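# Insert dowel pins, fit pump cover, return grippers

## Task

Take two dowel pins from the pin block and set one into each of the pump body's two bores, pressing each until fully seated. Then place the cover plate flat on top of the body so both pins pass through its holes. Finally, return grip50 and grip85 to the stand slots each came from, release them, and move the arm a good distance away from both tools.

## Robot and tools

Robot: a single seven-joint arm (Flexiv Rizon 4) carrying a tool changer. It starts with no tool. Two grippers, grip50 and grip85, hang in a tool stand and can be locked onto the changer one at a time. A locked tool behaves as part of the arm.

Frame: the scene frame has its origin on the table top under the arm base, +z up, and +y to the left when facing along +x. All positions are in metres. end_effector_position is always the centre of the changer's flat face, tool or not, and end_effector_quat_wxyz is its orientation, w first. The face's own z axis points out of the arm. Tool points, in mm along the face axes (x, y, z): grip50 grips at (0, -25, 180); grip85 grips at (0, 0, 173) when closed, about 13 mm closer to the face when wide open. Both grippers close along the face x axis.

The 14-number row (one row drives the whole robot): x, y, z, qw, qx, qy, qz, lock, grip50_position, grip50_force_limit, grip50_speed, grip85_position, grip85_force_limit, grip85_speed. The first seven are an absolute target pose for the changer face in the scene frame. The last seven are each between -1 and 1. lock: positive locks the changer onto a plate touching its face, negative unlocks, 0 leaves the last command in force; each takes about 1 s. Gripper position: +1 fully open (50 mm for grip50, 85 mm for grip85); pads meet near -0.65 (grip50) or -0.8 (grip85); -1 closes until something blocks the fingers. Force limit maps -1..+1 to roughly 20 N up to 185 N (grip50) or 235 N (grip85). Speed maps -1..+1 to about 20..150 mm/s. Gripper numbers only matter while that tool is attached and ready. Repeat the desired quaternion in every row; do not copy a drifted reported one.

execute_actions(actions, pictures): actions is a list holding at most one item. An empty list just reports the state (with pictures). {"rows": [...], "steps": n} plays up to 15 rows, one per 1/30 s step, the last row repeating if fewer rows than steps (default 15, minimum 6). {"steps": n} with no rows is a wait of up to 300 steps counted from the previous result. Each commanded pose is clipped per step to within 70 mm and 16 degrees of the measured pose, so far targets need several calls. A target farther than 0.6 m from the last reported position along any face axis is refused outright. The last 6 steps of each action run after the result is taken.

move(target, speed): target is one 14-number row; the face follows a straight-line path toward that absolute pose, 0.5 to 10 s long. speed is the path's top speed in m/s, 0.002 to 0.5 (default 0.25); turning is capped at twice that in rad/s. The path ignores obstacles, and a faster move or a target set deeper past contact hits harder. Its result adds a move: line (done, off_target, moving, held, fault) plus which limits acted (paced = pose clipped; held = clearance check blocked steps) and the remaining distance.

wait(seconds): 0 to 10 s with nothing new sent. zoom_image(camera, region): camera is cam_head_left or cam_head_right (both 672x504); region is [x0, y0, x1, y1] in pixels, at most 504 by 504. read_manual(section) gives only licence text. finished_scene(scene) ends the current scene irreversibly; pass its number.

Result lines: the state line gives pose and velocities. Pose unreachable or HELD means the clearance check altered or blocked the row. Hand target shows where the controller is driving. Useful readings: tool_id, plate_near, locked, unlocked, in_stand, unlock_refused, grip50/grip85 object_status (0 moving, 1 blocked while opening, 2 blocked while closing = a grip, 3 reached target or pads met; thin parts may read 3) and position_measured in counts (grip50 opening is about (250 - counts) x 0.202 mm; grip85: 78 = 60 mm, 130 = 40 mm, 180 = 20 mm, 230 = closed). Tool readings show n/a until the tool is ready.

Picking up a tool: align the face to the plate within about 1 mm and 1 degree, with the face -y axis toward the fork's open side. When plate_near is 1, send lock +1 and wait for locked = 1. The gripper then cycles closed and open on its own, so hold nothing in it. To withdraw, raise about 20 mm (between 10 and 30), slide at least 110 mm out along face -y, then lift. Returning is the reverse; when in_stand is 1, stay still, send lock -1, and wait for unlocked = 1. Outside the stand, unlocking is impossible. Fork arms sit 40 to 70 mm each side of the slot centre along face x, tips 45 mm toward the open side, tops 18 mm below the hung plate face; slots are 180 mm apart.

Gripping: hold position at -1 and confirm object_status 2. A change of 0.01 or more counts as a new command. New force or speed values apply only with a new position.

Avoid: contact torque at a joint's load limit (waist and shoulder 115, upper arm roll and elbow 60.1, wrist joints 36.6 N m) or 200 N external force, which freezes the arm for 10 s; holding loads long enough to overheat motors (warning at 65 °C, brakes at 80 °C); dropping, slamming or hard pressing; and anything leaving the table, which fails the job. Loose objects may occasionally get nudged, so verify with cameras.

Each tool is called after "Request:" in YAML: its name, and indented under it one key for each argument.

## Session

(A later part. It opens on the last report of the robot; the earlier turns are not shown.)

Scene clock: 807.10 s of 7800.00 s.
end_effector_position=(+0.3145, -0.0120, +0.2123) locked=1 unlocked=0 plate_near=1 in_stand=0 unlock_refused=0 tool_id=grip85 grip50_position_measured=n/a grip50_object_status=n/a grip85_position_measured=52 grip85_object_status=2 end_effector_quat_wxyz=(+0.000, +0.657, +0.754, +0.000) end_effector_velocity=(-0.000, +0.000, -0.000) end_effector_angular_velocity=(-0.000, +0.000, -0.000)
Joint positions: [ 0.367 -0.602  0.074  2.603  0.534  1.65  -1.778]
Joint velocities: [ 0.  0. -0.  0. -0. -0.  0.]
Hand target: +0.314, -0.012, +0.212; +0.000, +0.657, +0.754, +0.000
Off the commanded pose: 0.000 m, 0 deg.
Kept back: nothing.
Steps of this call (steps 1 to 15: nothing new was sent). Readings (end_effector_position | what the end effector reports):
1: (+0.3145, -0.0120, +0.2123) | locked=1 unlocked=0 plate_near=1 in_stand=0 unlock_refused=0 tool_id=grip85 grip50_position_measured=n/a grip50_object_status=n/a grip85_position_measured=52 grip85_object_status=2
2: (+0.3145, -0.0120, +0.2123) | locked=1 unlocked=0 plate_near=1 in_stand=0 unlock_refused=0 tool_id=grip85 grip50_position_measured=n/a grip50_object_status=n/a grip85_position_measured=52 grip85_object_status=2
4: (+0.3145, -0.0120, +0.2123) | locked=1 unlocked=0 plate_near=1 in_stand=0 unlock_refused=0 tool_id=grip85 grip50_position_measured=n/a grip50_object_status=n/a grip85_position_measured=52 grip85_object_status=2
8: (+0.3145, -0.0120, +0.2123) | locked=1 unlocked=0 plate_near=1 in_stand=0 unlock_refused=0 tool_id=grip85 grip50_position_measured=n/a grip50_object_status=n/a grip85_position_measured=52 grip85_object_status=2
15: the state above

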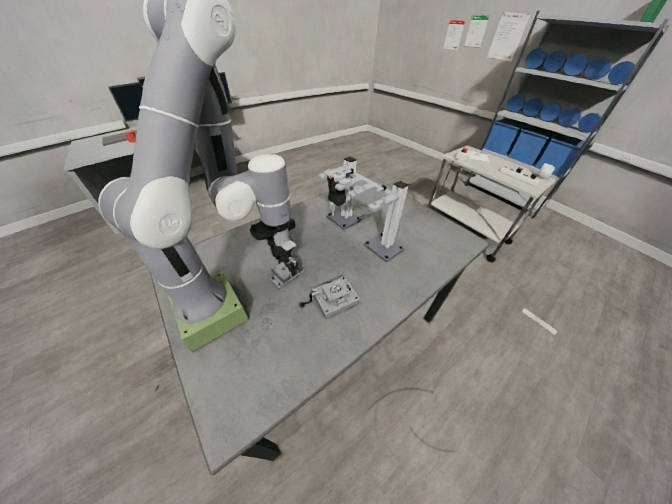

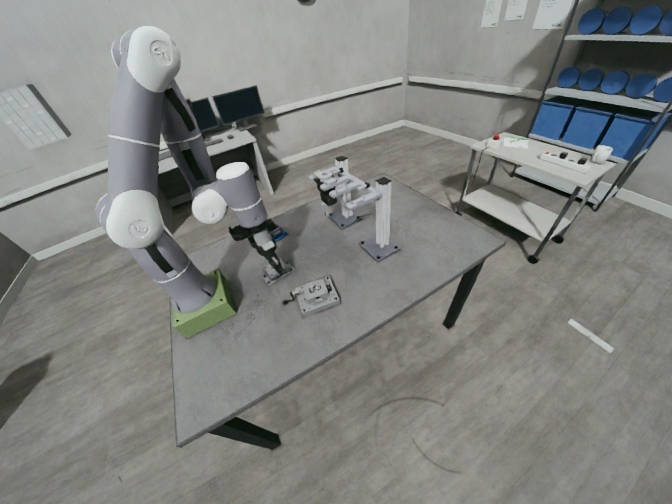

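Request:
move:
  target: [0.3145,-0.012,0.25,0,0.657,0.754,0,0,-1,1,0,-1,-0.5,-1]
  speed: 0.03

Request:
move:
  target: [0.34,-0.06,0.30,0,0.70,0.714,0,0,-1,1,0,-1,-0.5,-1]
  speed: 0.1

Request:
move:
  target: [0.403,-0.2173,0.30,0,0.770,0.638,0,0,-1,1,0,-1,-0.5,-1]
  speed: 0.1

Request:
move:
  target: [0.403,-0.2173,0.275,0,0.770,0.638,0,0,-1,1,0,-1,-0.5,-1]
  speed: 0.02

Request:
zoom_image:
  camera: "cam_head_left"
  region: [290,245,390,325]

Request:
zoom_image:
  camera: "cam_head_right"
  region: [265,245,365,325]

Scene clock: 808.93 s of 7800.00 s.
end_effector_position=(+0.3145, -0.0120, +0.2499) locked=1 unlocked=0 plate_near=1 in_stand=0 unlock_refused=0 tool_id=grip85 grip50_position_measured=n/a grip50_object_status=n/a grip85_position_measured=52 grip85_object_status=2 end_effector_quat_wxyz=(+0.000, +0.657, +0.754, +0.000) end_effector_velocity=(-0.000, -0.000, -0.000) end_effector_angular_velocity=(-0.000, +0.000, -0.001)
Joint positions: [ 0.485 -0.414 -0.06   2.671  0.472  1.514 -1.714]
Joint velocities: [ 0.    -0.    -0.001  0.     0.    -0.     0.001]
Hand target: +0.314, -0.012, +0.250; -0.000, +0.657, +0.754, +0.000
Off the commanded pose: 0.000 m, 0 deg.
Kept back: nothing.
move: done

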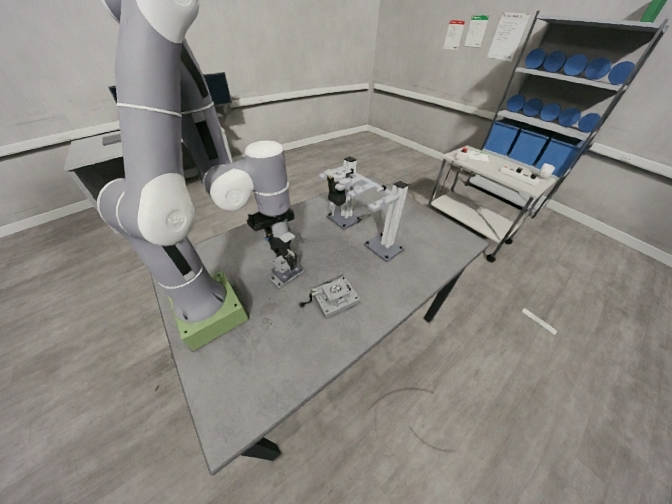

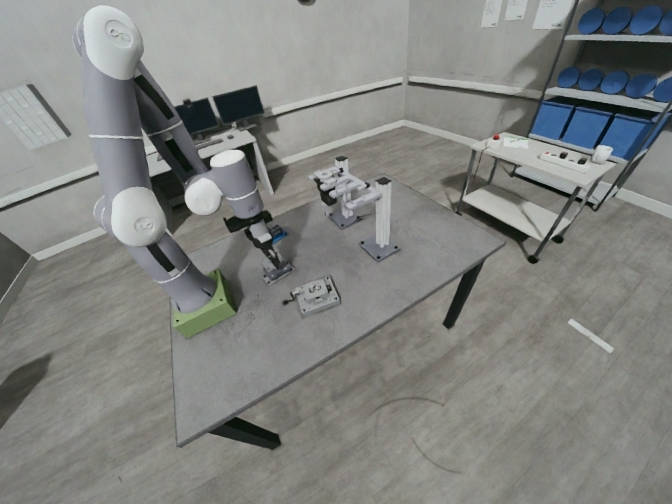

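Scene clock: 810.00 s of 7800.00 s.
end_effector_position=(+0.3406, -0.0600, +0.2998) locked=1 unlocked=0 plate_near=1 in_stand=0 unlock_refused=0 tool_id=grip85 grip50_position_measured=n/a grip50_object_status=n/a grip85_position_measured=52 grip85_object_status=2 end_effector_quat_wxyz=(-0.002, +0.700, +0.714, +0.001) end_effector_velocity=(-0.000, -0.000, -0.000) end_effector_angular_velocity=(-0.000, +0.000, -0.001)
Joint positions: [ 0.534 -0.177 -0.368  2.688  0.249  1.279 -1.622]
Joint velocities: [-0.    -0.001  0.    -0.     0.001  0.     0.   ]
Hand target: +0.340, -0.060, +0.300; -0.002, +0.700, +0.714, +0.001
Off the commanded pose: 0.001 m, 0 deg.
joint sent to its limit — the command would take joint 4 (elbow) past its upper limit, so that joint was sent only as far as its limit.
Kept back: nothing.
move: done

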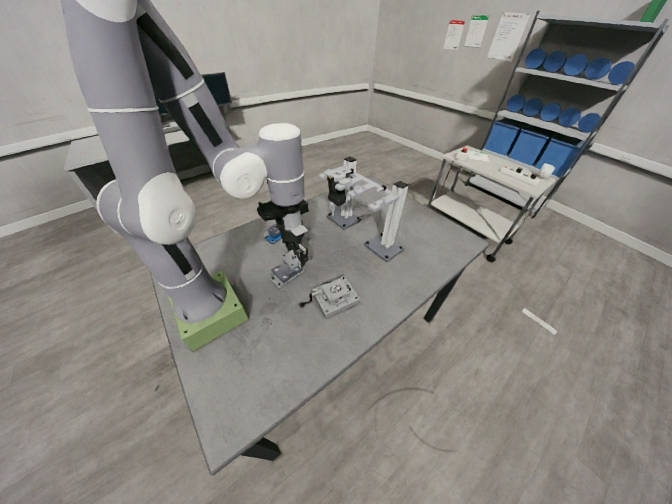

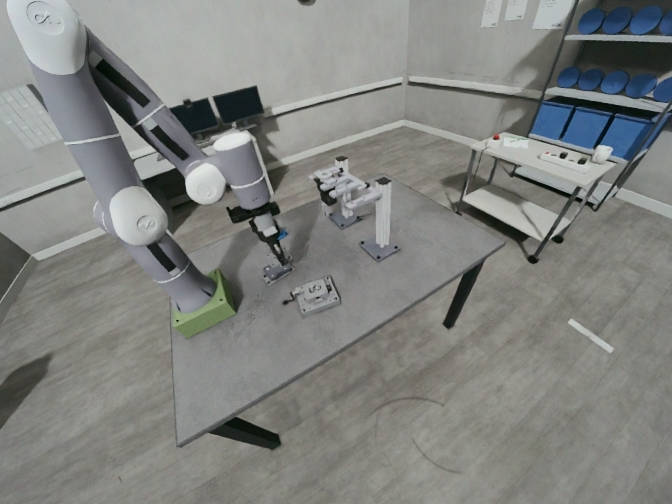

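Scene clock: 811.97 s of 7800.00 s.
end_effector_position=(+0.4032, -0.2172, +0.3001) locked=1 unlocked=0 plate_near=1 in_stand=0 unlock_refused=0 tool_id=grip85 grip50_position_measured=n/a grip50_object_status=n/a grip85_position_measured=52 grip85_object_status=2 end_effector_quat_wxyz=(+0.000, +0.770, +0.638, +0.000) end_effector_velocity=(-0.000, +0.001, -0.000) end_effector_angular_velocity=(+0.001, -0.000, -0.000)
Joint positions: [ 0.18  -0.378 -0.445  2.342  0.362  1.093 -1.91 ]
Joint velocities: [-0.     0.     0.001  0.     0.001  0.     0.001]
Hand target: +0.403, -0.217, +0.300; +0.000, +0.770, +0.638, +0.000
Off the commanded pose: 0.000 m, 0 deg.
Kept back: nothing.
move: done

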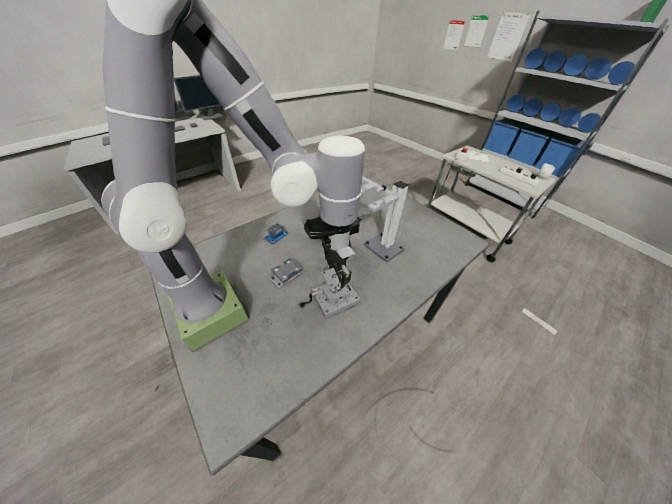

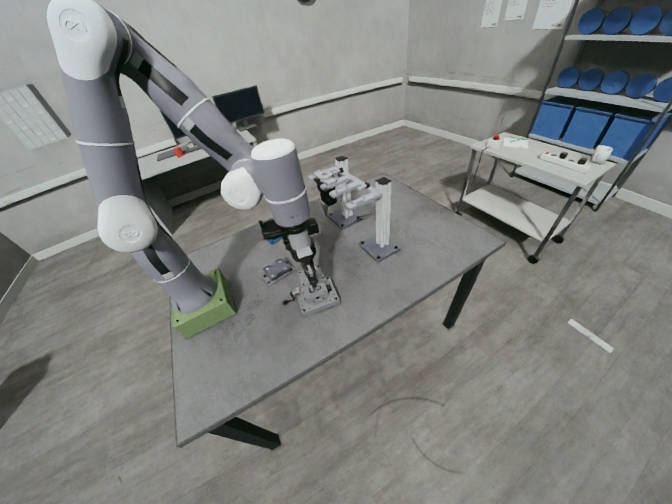

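Scene clock: 813.43 s of 7800.00 s.
end_effector_position=(+0.4029, -0.2172, +0.2749) locked=1 unlocked=0 plate_near=1 in_stand=0 unlock_refused=0 tool_id=grip85 grip50_position_measured=n/a grip50_object_status=n/a grip85_position_measured=52 grip85_object_status=2 end_effector_quat_wxyz=(-0.000, +0.770, +0.638, -0.000) end_effector_velocity=(+0.000, +0.000, +0.000) end_effector_angular_velocity=(+0.000, -0.001, +0.001)
Joint positions: [ 0.14  -0.459 -0.391  2.316  0.431  1.142 -1.958]
Joint velocities: [-0.     0.001  0.    -0.    -0.    -0.    -0.001]
Hand target: +0.403, -0.217, +0.275; +0.000, +0.770, +0.638, -0.000
Off the commanded pose: 0.000 m, 0 deg.
Kept back: nothing.
move: done

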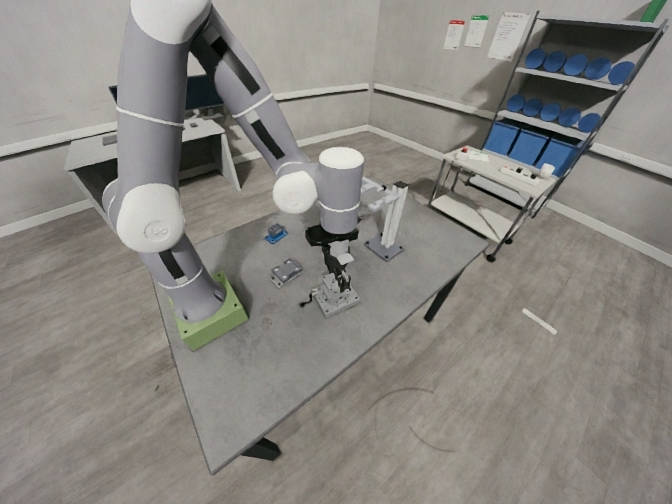

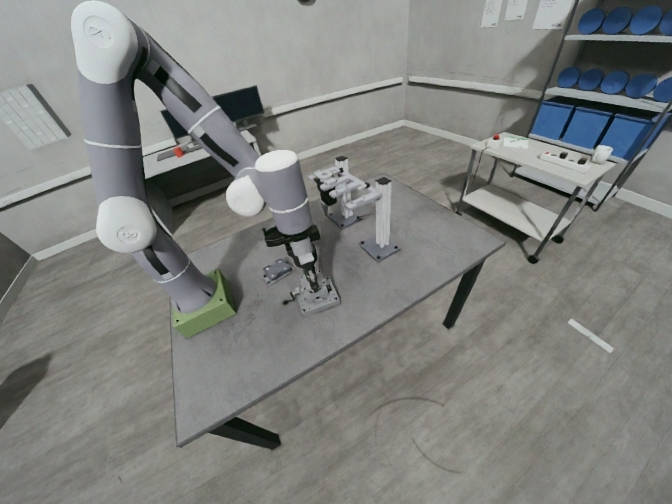

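Region (290, 245, 390, 325) of cam_head_left's 672x504 image, scaled by 5.040, with more detail than that image has; it fills the top 403 rows of this view, and the rest is white.

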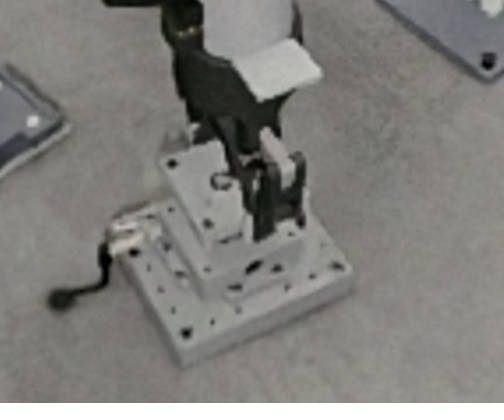

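Region (265, 245, 365, 325) of cam_head_right's 672x504 image, scaled by 5.040, with more detail than that image has; it fills the top 403 rows of this view, and the rest is white.

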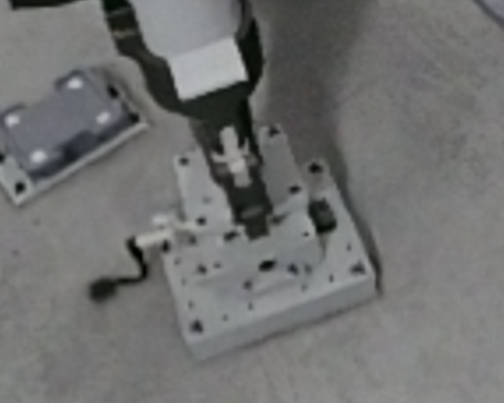

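Descend in small steps to find contact.

Request:
move:
  target: [0.403,-0.2173,0.265,0,0.770,0.638,0,0,-1,1,0,-1,-0.5,-1]
  speed: 0.005

Request:
move:
  target: [0.403,-0.2173,0.260,0,0.770,0.638,0,0,-1,1,0,-1,-0.5,-1]
  speed: 0.005

Request:
zoom_image:
  camera: "cam_head_left"
  region: [300,260,375,320]

Request:
zoom_image:
  camera: "cam_head_right"
  region: [280,260,355,320]

Scene clock: 815.93 s of 7800.00 s.
end_effector_position=(+0.4029, -0.2172, +0.2650) locked=1 unlocked=0 plate_near=1 in_stand=0 unlock_refused=0 tool_id=grip85 grip50_position_measured=n/a grip50_object_status=n/a grip85_position_measured=52 grip85_object_status=2 end_effector_quat_wxyz=(-0.000, +0.770, +0.638, -0.000) end_effector_velocity=(+0.000, +0.000, +0.000) end_effector_angular_velocity=(+0.000, -0.001, -0.001)
Joint positions: [ 0.121 -0.491 -0.367  2.305  0.453  1.163 -1.974]
Joint velocities: [-0.001  0.     0.001 -0.     0.     0.     0.   ]
Hand target: +0.403, -0.217, +0.265; +0.000, +0.770, +0.638, -0.000
Off the commanded pose: 0.000 m, 0 deg.
Kept back: nothing.
move: done

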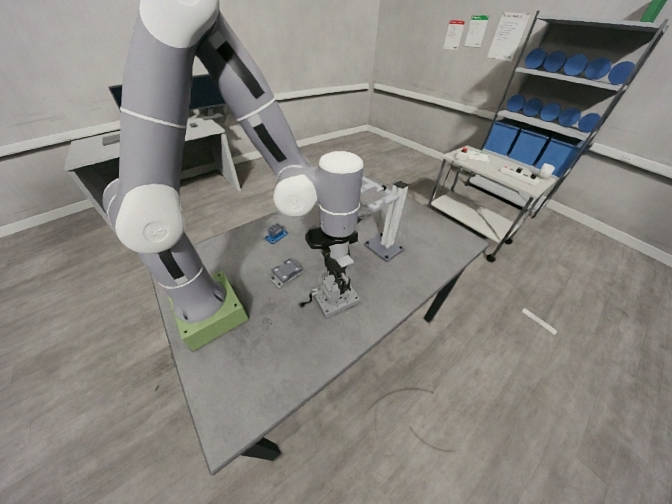

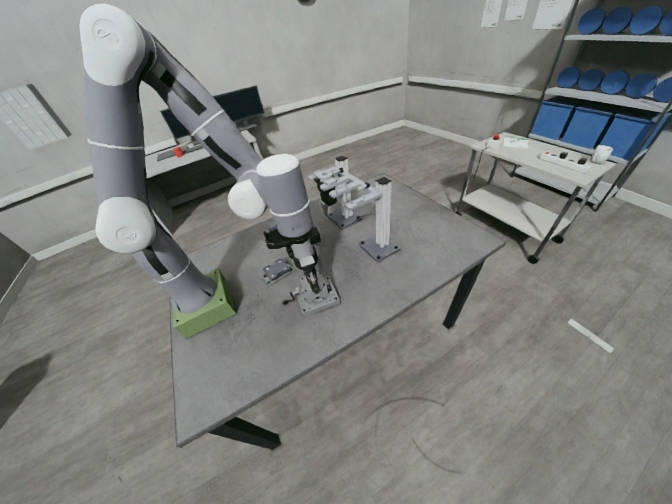

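Scene clock: 817.13 s of 7800.00 s.
end_effector_position=(+0.4029, -0.2172, +0.2600) locked=1 unlocked=0 plate_near=1 in_stand=0 unlock_refused=0 tool_id=grip85 grip50_position_measured=n/a grip50_object_status=n/a grip85_position_measured=52 grip85_object_status=2 end_effector_quat_wxyz=(-0.000, +0.770, +0.638, -0.000) end_effector_velocity=(+0.000, -0.000, +0.000) end_effector_angular_velocity=(+0.000, -0.001, -0.001)
Joint positions: [ 0.112 -0.506 -0.355  2.299  0.463  1.173 -1.981]
Joint velocities: [-0.001  0.     0.    -0.    -0.     0.     0.001]
Hand target: +0.403, -0.217, +0.260; +0.000, +0.770, +0.638, -0.000
Off the commanded pose: 0.000 m, 0 deg.
Kept back: nothing.
move: done

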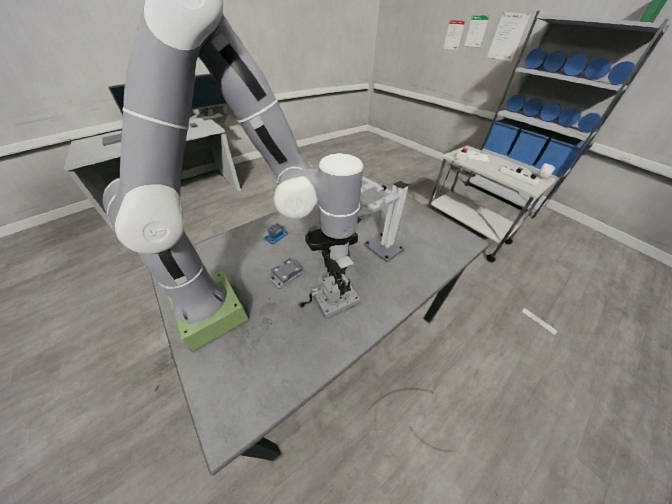

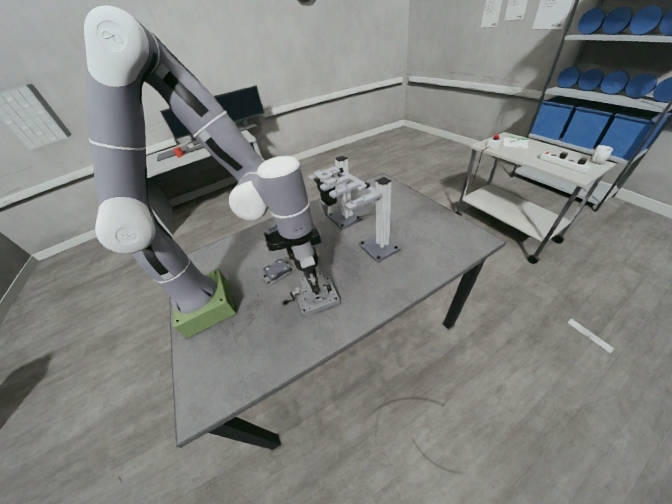

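Region (300, 260, 375, 320) of cam_head_left's 672x504 image, scaled by 6.720, with more detail than that image has; it fills the top 403 rows of this view, and the rest is white.

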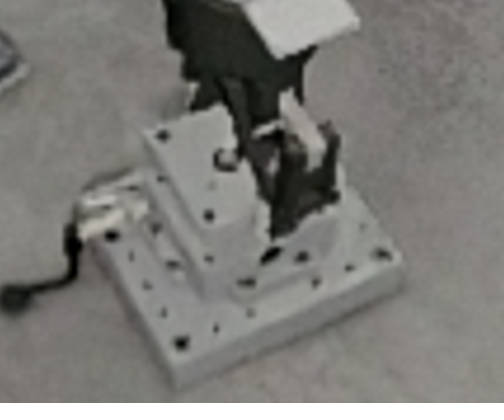

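Region (280, 260, 355, 320) of cam_head_right's 672x504 image, scaled by 6.720, with more detail than that image has; it fills the top 403 rows of this view, and the rest is white.

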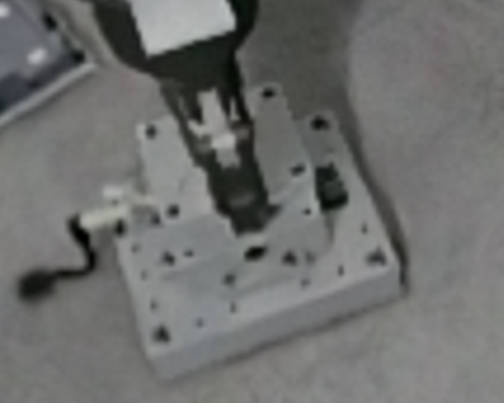

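Request:
move:
  target: [0.403,-0.2173,0.256,0,0.770,0.638,0,0,-1,1,0,-1,-0.5,-1]
  speed: 0.004

Request:
move:
  target: [0.403,-0.2173,0.253,0,0.770,0.638,0,0,-1,1,0,-1,-0.5,-1]
  speed: 0.004

Scene clock: 818.57 s of 7800.00 s.
end_effector_position=(+0.4029, -0.2172, +0.2560) locked=1 unlocked=0 plate_near=1 in_stand=0 unlock_refused=0 tool_id=grip85 grip50_position_measured=n/a grip50_object_status=n/a grip85_position_measured=52 grip85_object_status=2 end_effector_quat_wxyz=(-0.000, +0.770, +0.638, -0.000) end_effector_velocity=(-0.000, +0.000, -0.000) end_effector_angular_velocity=(+0.000, +0.000, +0.000)
Joint positions: [ 0.104 -0.519 -0.345  2.295  0.471  1.181 -1.987]
Joint velocities: [-0.    -0.     0.001  0.     0.     0.    -0.   ]
Hand target: +0.403, -0.217, +0.256; +0.000, +0.770, +0.638, -0.000
Off the commanded pose: 0.000 m, 0 deg.
Kept back: nothing.
move: done

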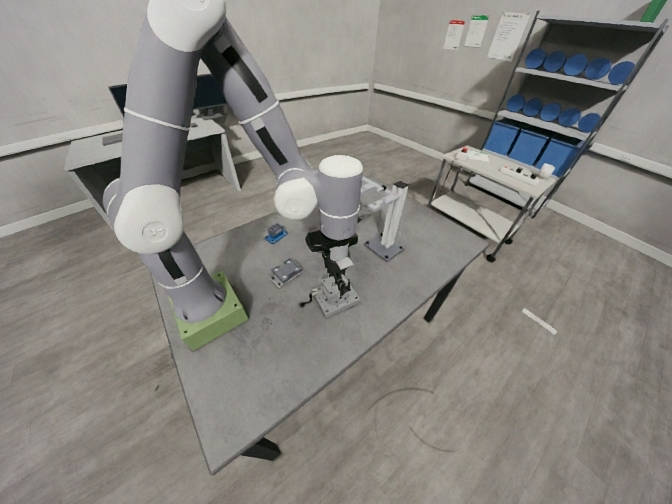

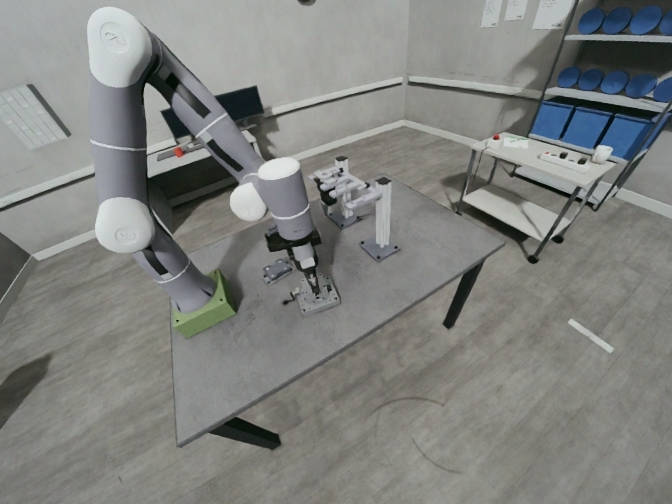

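Scene clock: 819.53 s of 7800.00 s.
end_effector_position=(+0.4026, -0.2176, +0.2539) locked=1 unlocked=0 plate_near=1 in_stand=0 unlock_refused=0 tool_id=grip85 grip50_position_measured=n/a grip50_object_status=n/a grip85_position_measured=52 grip85_object_status=2 end_effector_quat_wxyz=(-0.000, +0.770, +0.638, +0.000) end_effector_velocity=(+0.000, +0.000, -0.000) end_effector_angular_velocity=(+0.000, -0.000, +0.001)
Joint positions: [ 0.099 -0.525 -0.339  2.292  0.477  1.186 -1.991]
Joint velocities: [-0.    -0.     0.001 -0.     0.     0.    -0.   ]
Hand target: +0.403, -0.217, +0.253; -0.000, +0.770, +0.638, -0.000
Off the commanded pose: 0.001 m, 0 deg.
Kept back: nothing.
move: done

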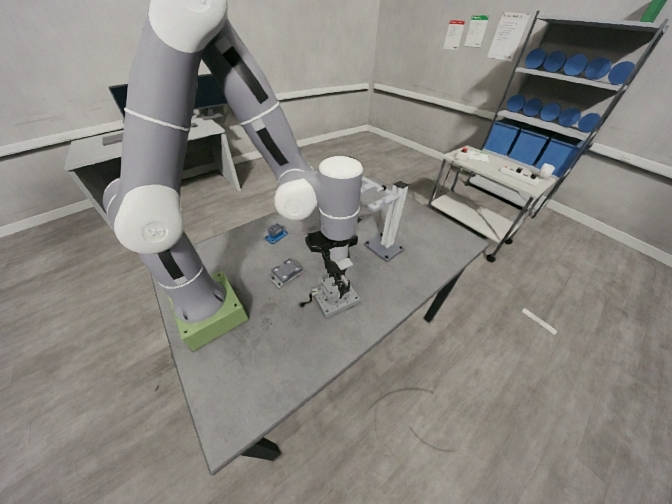

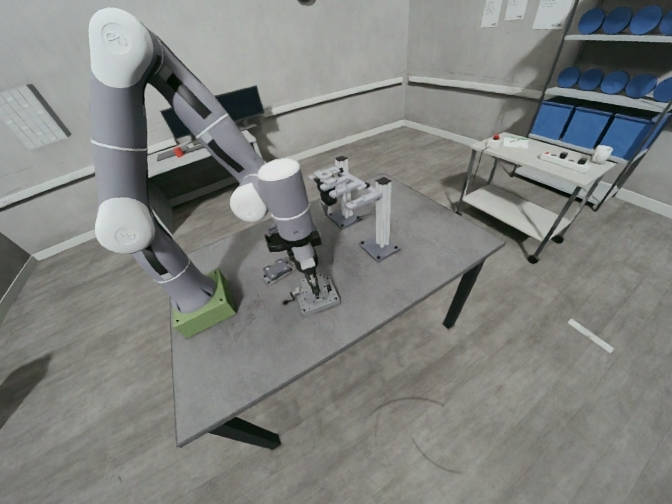

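Request:
zoom_image:
  camera: "cam_head_left"
  region: [305,265,365,313]

Request:
zoom_image:
  camera: "cam_head_right"
  region: [285,265,345,313]

Region (305, 265, 365, 313) of cam_head_left's 672x504 image, scaled by 8.400, with more detail than that image has; it fills the top 403 rows of this view, and the rest is white.

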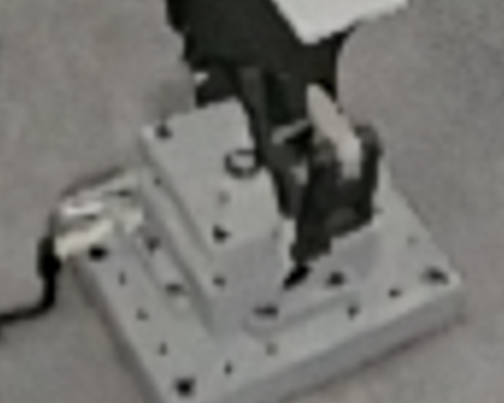

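Region (285, 265, 345, 313) of cam_head_right's 672x504 image, scaled by 8.400, with more detail than that image has; it fills the top 403 rows of this view, and the rest is white.

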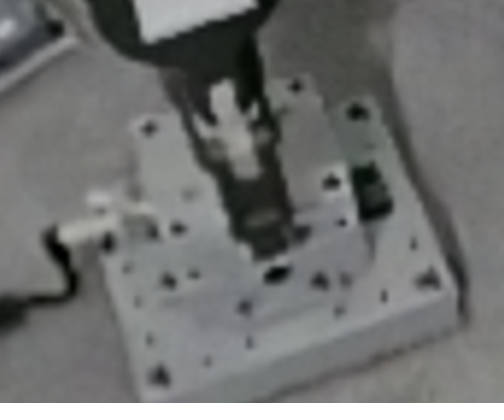

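Request:
move:
  target: [0.4050,-0.2177,0.2537,0,0.770,0.638,0,0,-1,1,0,-1,-0.5,-1]
  speed: 0.002

Request:
move:
  target: [0.4069,-0.2180,0.2537,0,0.770,0.638,0,0,-1,1,0,-1,-0.5,-1]
  speed: 0.002

Request:
move:
  target: [0.4030,-0.2173,0.2537,0,0.770,0.638,0,0,-1,1,0,-1,-0.5,-1]
  speed: 0.002

Request:
move:
  target: [0.4010,-0.2169,0.2537,0,0.770,0.638,0,0,-1,1,0,-1,-0.5,-1]
  speed: 0.002

Request:
move:
  target: [0.3991,-0.2166,0.2537,0,0.770,0.638,0,0,-1,1,0,-1,-0.5,-1]
  speed: 0.002

Scene clock: 821.70 s of 7800.00 s.
end_effector_position=(+0.4034, -0.2178, +0.2539) locked=1 unlocked=0 plate_near=1 in_stand=0 unlock_refused=0 tool_id=grip85 grip50_position_measured=n/a grip50_object_status=n/a grip85_position_measured=52 grip85_object_status=2 end_effector_quat_wxyz=(-0.001, +0.771, +0.637, -0.000) end_effector_velocity=(+0.000, -0.000, +0.000) end_effector_angular_velocity=(-0.000, -0.000, -0.001)
Joint positions: [ 0.102 -0.526 -0.344  2.289  0.477  1.18  -1.991]
Joint velocities: [ 0.001 -0.    -0.002 -0.     0.001 -0.001  0.   ]
Hand target: +0.405, -0.218, +0.254; -0.000, +0.770, +0.638, +0.000
Off the commanded pose: 0.002 m, 0 deg.
Kept back: nothing.
move: done

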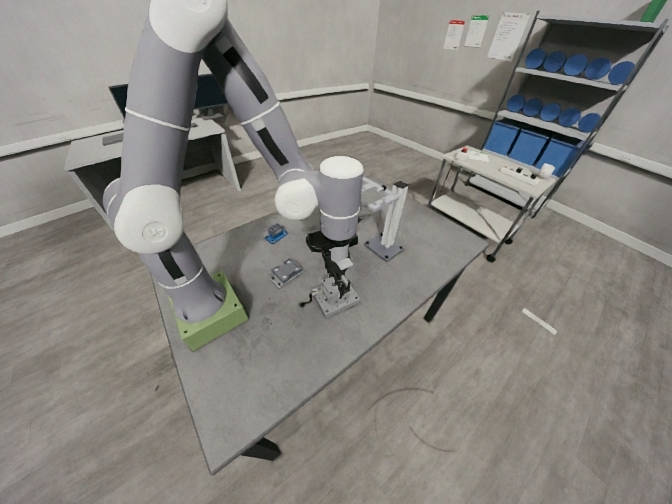

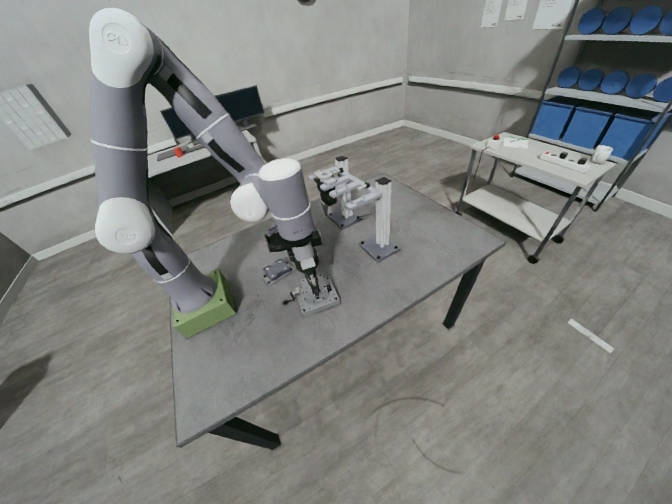

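Scene clock: 823.67 s of 7800.00 s.
end_effector_position=(+0.4044, -0.2181, +0.2534) locked=1 unlocked=0 plate_near=1 in_stand=0 unlock_refused=0 tool_id=grip85 grip50_position_measured=n/a grip50_object_status=n/a grip85_position_measured=52 grip85_object_status=2 end_effector_quat_wxyz=(-0.003, +0.771, +0.637, -0.001) end_effector_velocity=(+0.000, +0.000, -0.000) end_effector_angular_velocity=(+0.000, +0.000, +0.000)
Joint positions: [ 0.105 -0.529 -0.347  2.285  0.479  1.174 -1.991]
Joint velocities: [ 0.002 -0.001 -0.002 -0.001  0.003 -0.001 -0.002]
Hand target: +0.407, -0.218, +0.254; -0.000, +0.770, +0.638, +0.000
Off the commanded pose: 0.003 m, 0 deg.
Kept back: nothing.
move: done

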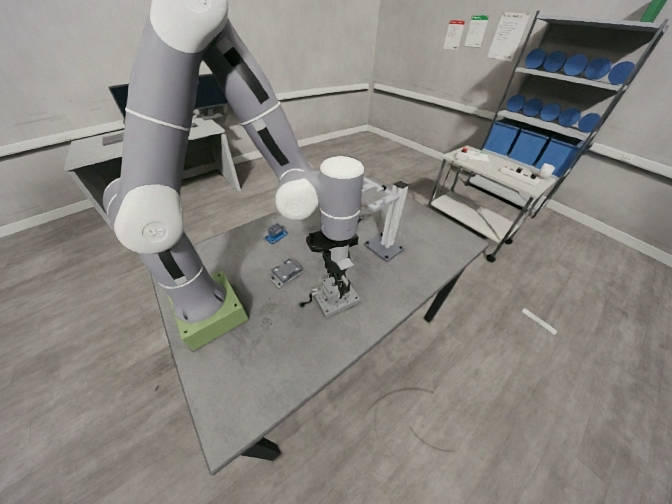

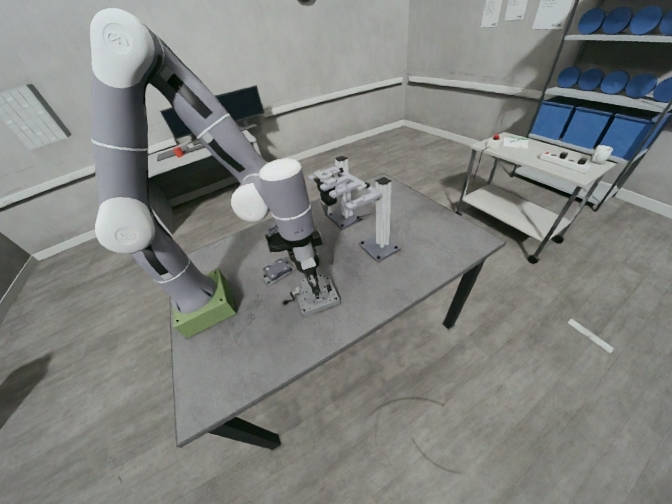

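Scene clock: 825.40 s of 7800.00 s.
end_effector_position=(+0.4028, -0.2175, +0.2538) locked=1 unlocked=0 plate_near=1 in_stand=0 unlock_refused=0 tool_id=grip85 grip50_position_measured=n/a grip50_object_status=n/a grip85_position_measured=52 grip85_object_status=2 end_effector_quat_wxyz=(-0.000, +0.770, +0.638, -0.000) end_effector_velocity=(-0.000, +0.000, -0.000) end_effector_angular_velocity=(+0.000, -0.000, -0.001)
Joint positions: [ 0.105 -0.526 -0.345  2.292  0.48   1.184 -1.994]
Joint velocities: [-0.    -0.     0.     0.     0.001  0.    -0.   ]
Hand target: +0.403, -0.217, +0.254; -0.000, +0.770, +0.638, +0.000
Off the commanded pose: 0.000 m, 0 deg.
Kept back: nothing.
move: done

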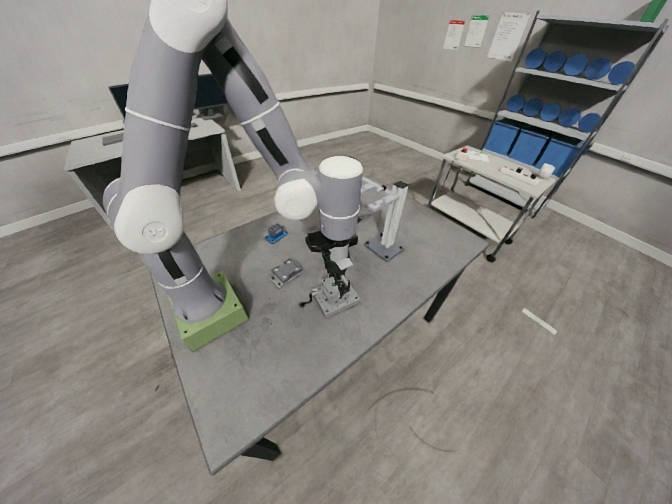

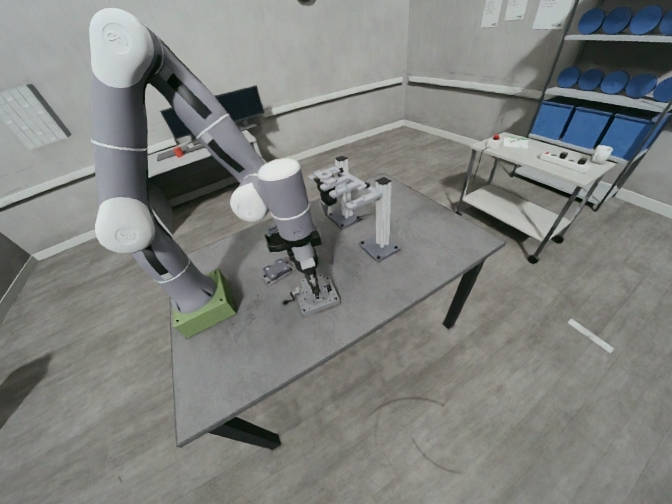

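Scene clock: 826.57 s of 7800.00 s.
end_effector_position=(+0.4015, -0.2171, +0.2539) locked=1 unlocked=0 plate_near=1 in_stand=0 unlock_refused=0 tool_id=grip85 grip50_position_measured=n/a grip50_object_status=n/a grip85_position_measured=52 grip85_object_status=2 end_effector_quat_wxyz=(+0.001, +0.770, +0.638, +0.000) end_effector_velocity=(-0.000, +0.000, -0.000) end_effector_angular_velocity=(+0.001, +0.000, +0.001)
Joint positions: [ 0.104 -0.525 -0.342  2.296  0.48   1.189 -1.994]
Joint velocities: [-0.001 -0.     0.001  0.     0.     0.    -0.001]
Hand target: +0.401, -0.217, +0.254; +0.000, +0.770, +0.638, -0.000
Off the commanded pose: 0.001 m, 0 deg.
Kept back: nothing.
move: done

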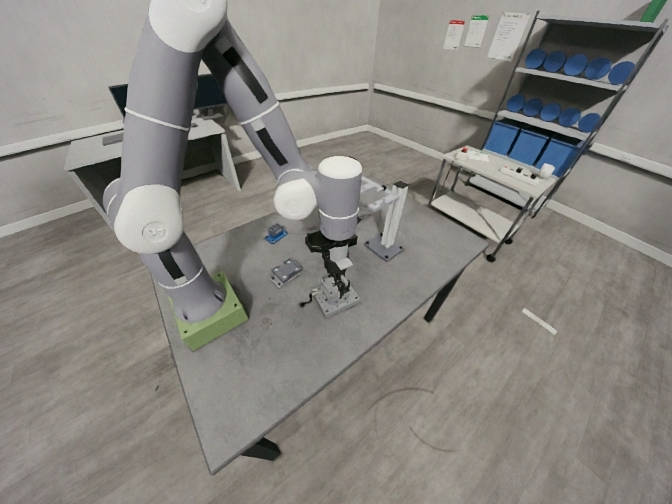

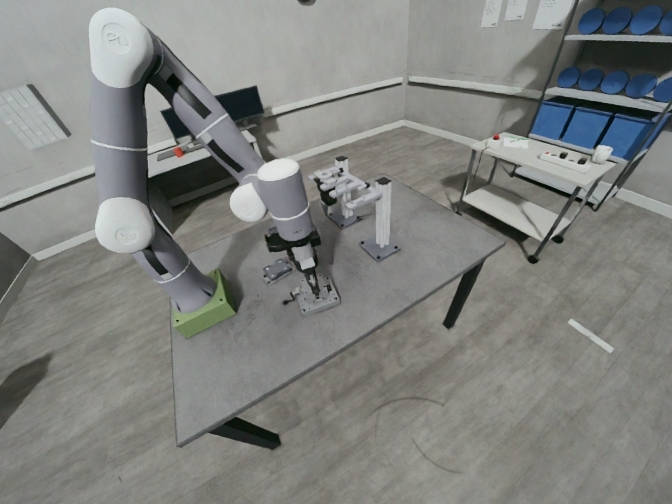

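Scene clock: 828.03 s of 7800.00 s.
end_effector_position=(+0.4007, -0.2169, +0.2544) locked=1 unlocked=0 plate_near=1 in_stand=0 unlock_refused=0 tool_id=grip85 grip50_position_measured=n/a grip50_object_status=n/a grip85_position_measured=52 grip85_object_status=2 end_effector_quat_wxyz=(+0.002, +0.770, +0.638, +0.001) end_effector_velocity=(+0.000, -0.000, -0.000) end_effector_angular_velocity=(-0.000, +0.000, +0.002)
Joint positions: [ 0.102 -0.522 -0.34   2.3    0.48   1.195 -1.994]
Joint velocities: [-0.001 -0.     0.001  0.    -0.002  0.001 -0.   ]
Hand target: +0.399, -0.217, +0.254; +0.000, +0.770, +0.638, -0.000
Off the commanded pose: 0.002 m, 0 deg.
Kept back: nothing.
move: done

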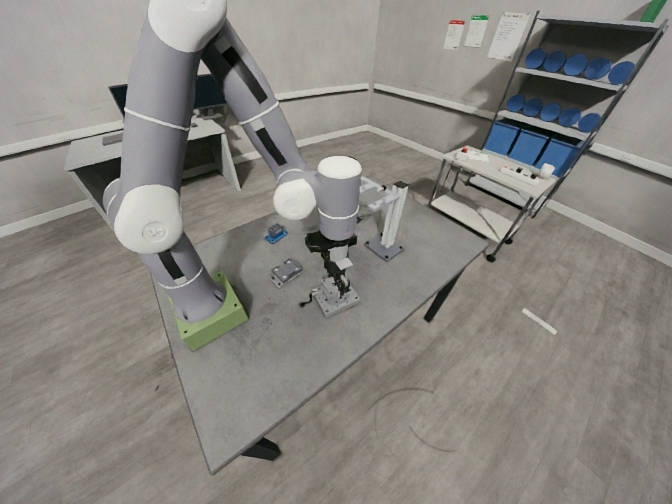

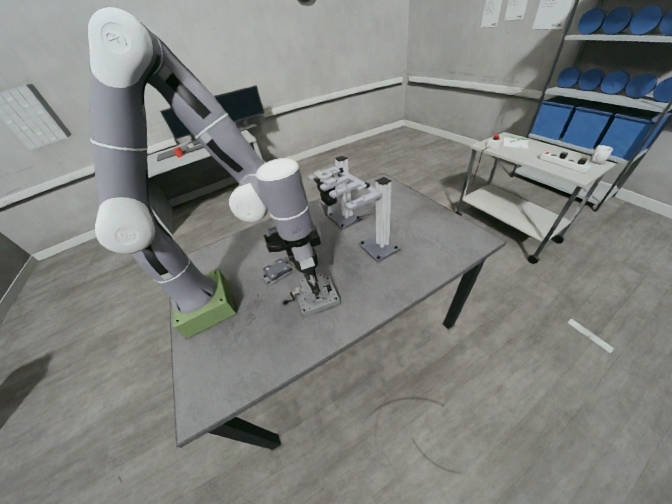

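Trapped around x≈0.4022. Centre and press.

Request:
move:
  target: [0.4021,-0.2173,0.2537,0,0.770,0.638,0,0,-1,1,0,-1,-0.5,-1]
  speed: 0.003

Request:
move:
  target: [0.4021,-0.2173,0.252,0,0.770,0.638,0,0,-1,1,0,-1,-0.5,-1]
  speed: 0.003

Request:
move:
  target: [0.4021,-0.2173,0.2505,0,0.770,0.638,0,0,-1,1,0,-1,-0.5,-1]
  speed: 0.003

Scene clock: 829.30 s of 7800.00 s.
end_effector_position=(+0.4020, -0.2173, +0.2537) locked=1 unlocked=0 plate_near=1 in_stand=0 unlock_refused=0 tool_id=grip85 grip50_position_measured=n/a grip50_object_status=n/a grip85_position_measured=52 grip85_object_status=2 end_effector_quat_wxyz=(+0.000, +0.770, +0.638, +0.000) end_effector_velocity=(+0.000, +0.000, -0.000) end_effector_angular_velocity=(+0.000, +0.000, -0.000)
Joint positions: [ 0.102 -0.525 -0.341  2.294  0.479  1.187 -1.993]
Joint velocities: [ 0. -0. -0. -0.  0. -0. -0.]
Hand target: +0.402, -0.217, +0.254; -0.000, +0.770, +0.638, -0.000
Off the commanded pose: 0.000 m, 0 deg.
Kept back: nothing.
move: done

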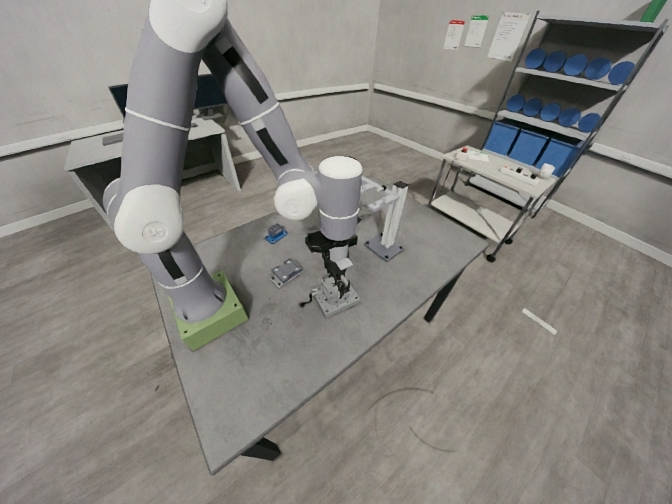

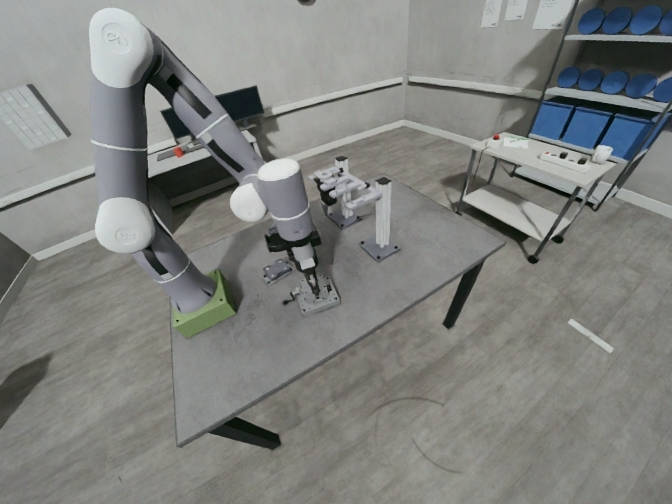

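Scene clock: 830.10 s of 7800.00 s.
end_effector_position=(+0.4021, -0.2173, +0.2520) locked=1 unlocked=0 plate_near=1 in_stand=0 unlock_refused=0 tool_id=grip85 grip50_position_measured=n/a grip50_object_status=n/a grip85_position_measured=52 grip85_object_status=2 end_effector_quat_wxyz=(-0.000, +0.770, +0.638, -0.000) end_effector_velocity=(-0.000, -0.000, -0.000) end_effector_angular_velocity=(+0.000, +0.000, +0.001)
Joint positions: [ 0.099 -0.531 -0.337  2.292  0.481  1.19  -1.995]
Joint velocities: [-0.    -0.     0.     0.    -0.     0.    -0.001]
Hand target: +0.402, -0.217, +0.252; +0.000, +0.770, +0.638, -0.000
Off the commanded pose: 0.000 m, 0 deg.
Kept back: nothing.
move: done

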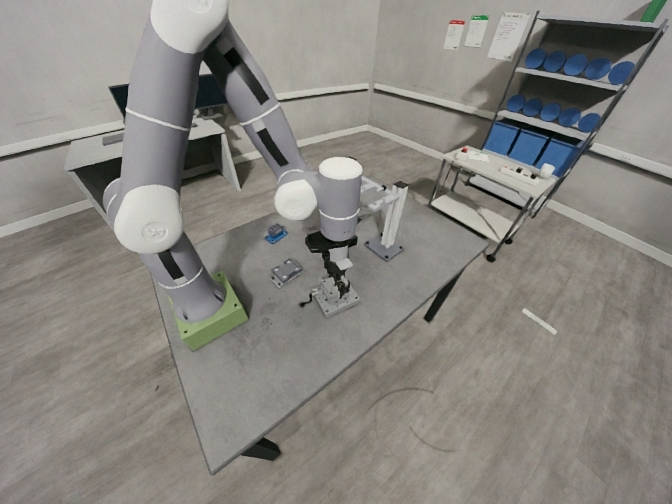

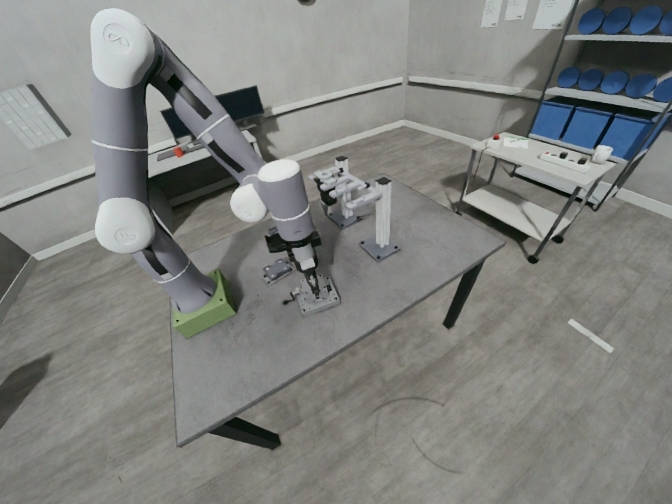

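Scene clock: 830.83 s of 7800.00 s.
end_effector_position=(+0.4021, -0.2173, +0.2505) locked=1 unlocked=0 plate_near=1 in_stand=0 unlock_refused=0 tool_id=grip85 grip50_position_measured=n/a grip50_object_status=n/a grip85_position_measured=52 grip85_object_status=2 end_effector_quat_wxyz=(-0.000, +0.770, +0.638, -0.000) end_effector_velocity=(-0.000, +0.000, -0.000) end_effector_angular_velocity=(+0.000, +0.000, +0.000)
Joint positions: [ 0.095 -0.535 -0.333  2.29   0.484  1.194 -1.996]
Joint velocities: [-0.001 -0.     0.001  0.    -0.     0.    -0.   ]
Hand target: +0.402, -0.217, +0.251; +0.000, +0.770, +0.638, -0.000
Off the commanded pose: 0.000 m, 0 deg.
Kept back: nothing.
move: done

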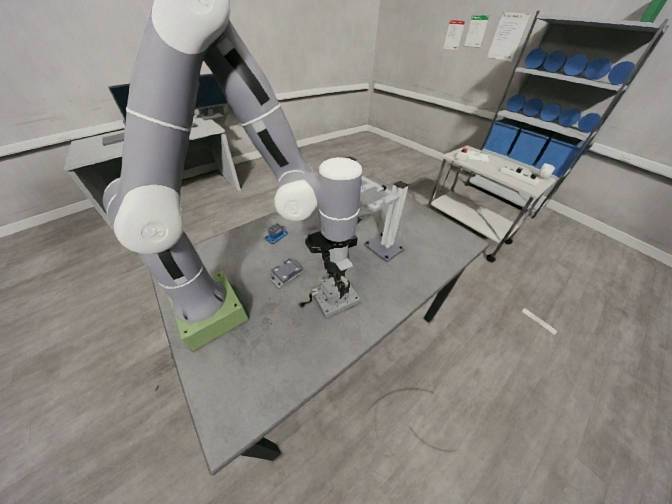

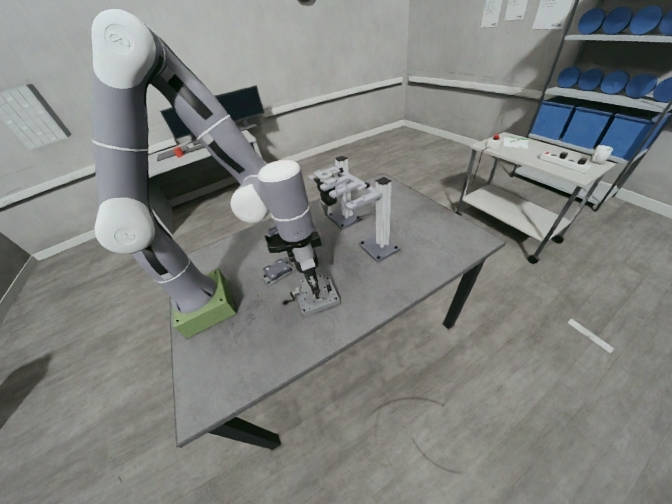

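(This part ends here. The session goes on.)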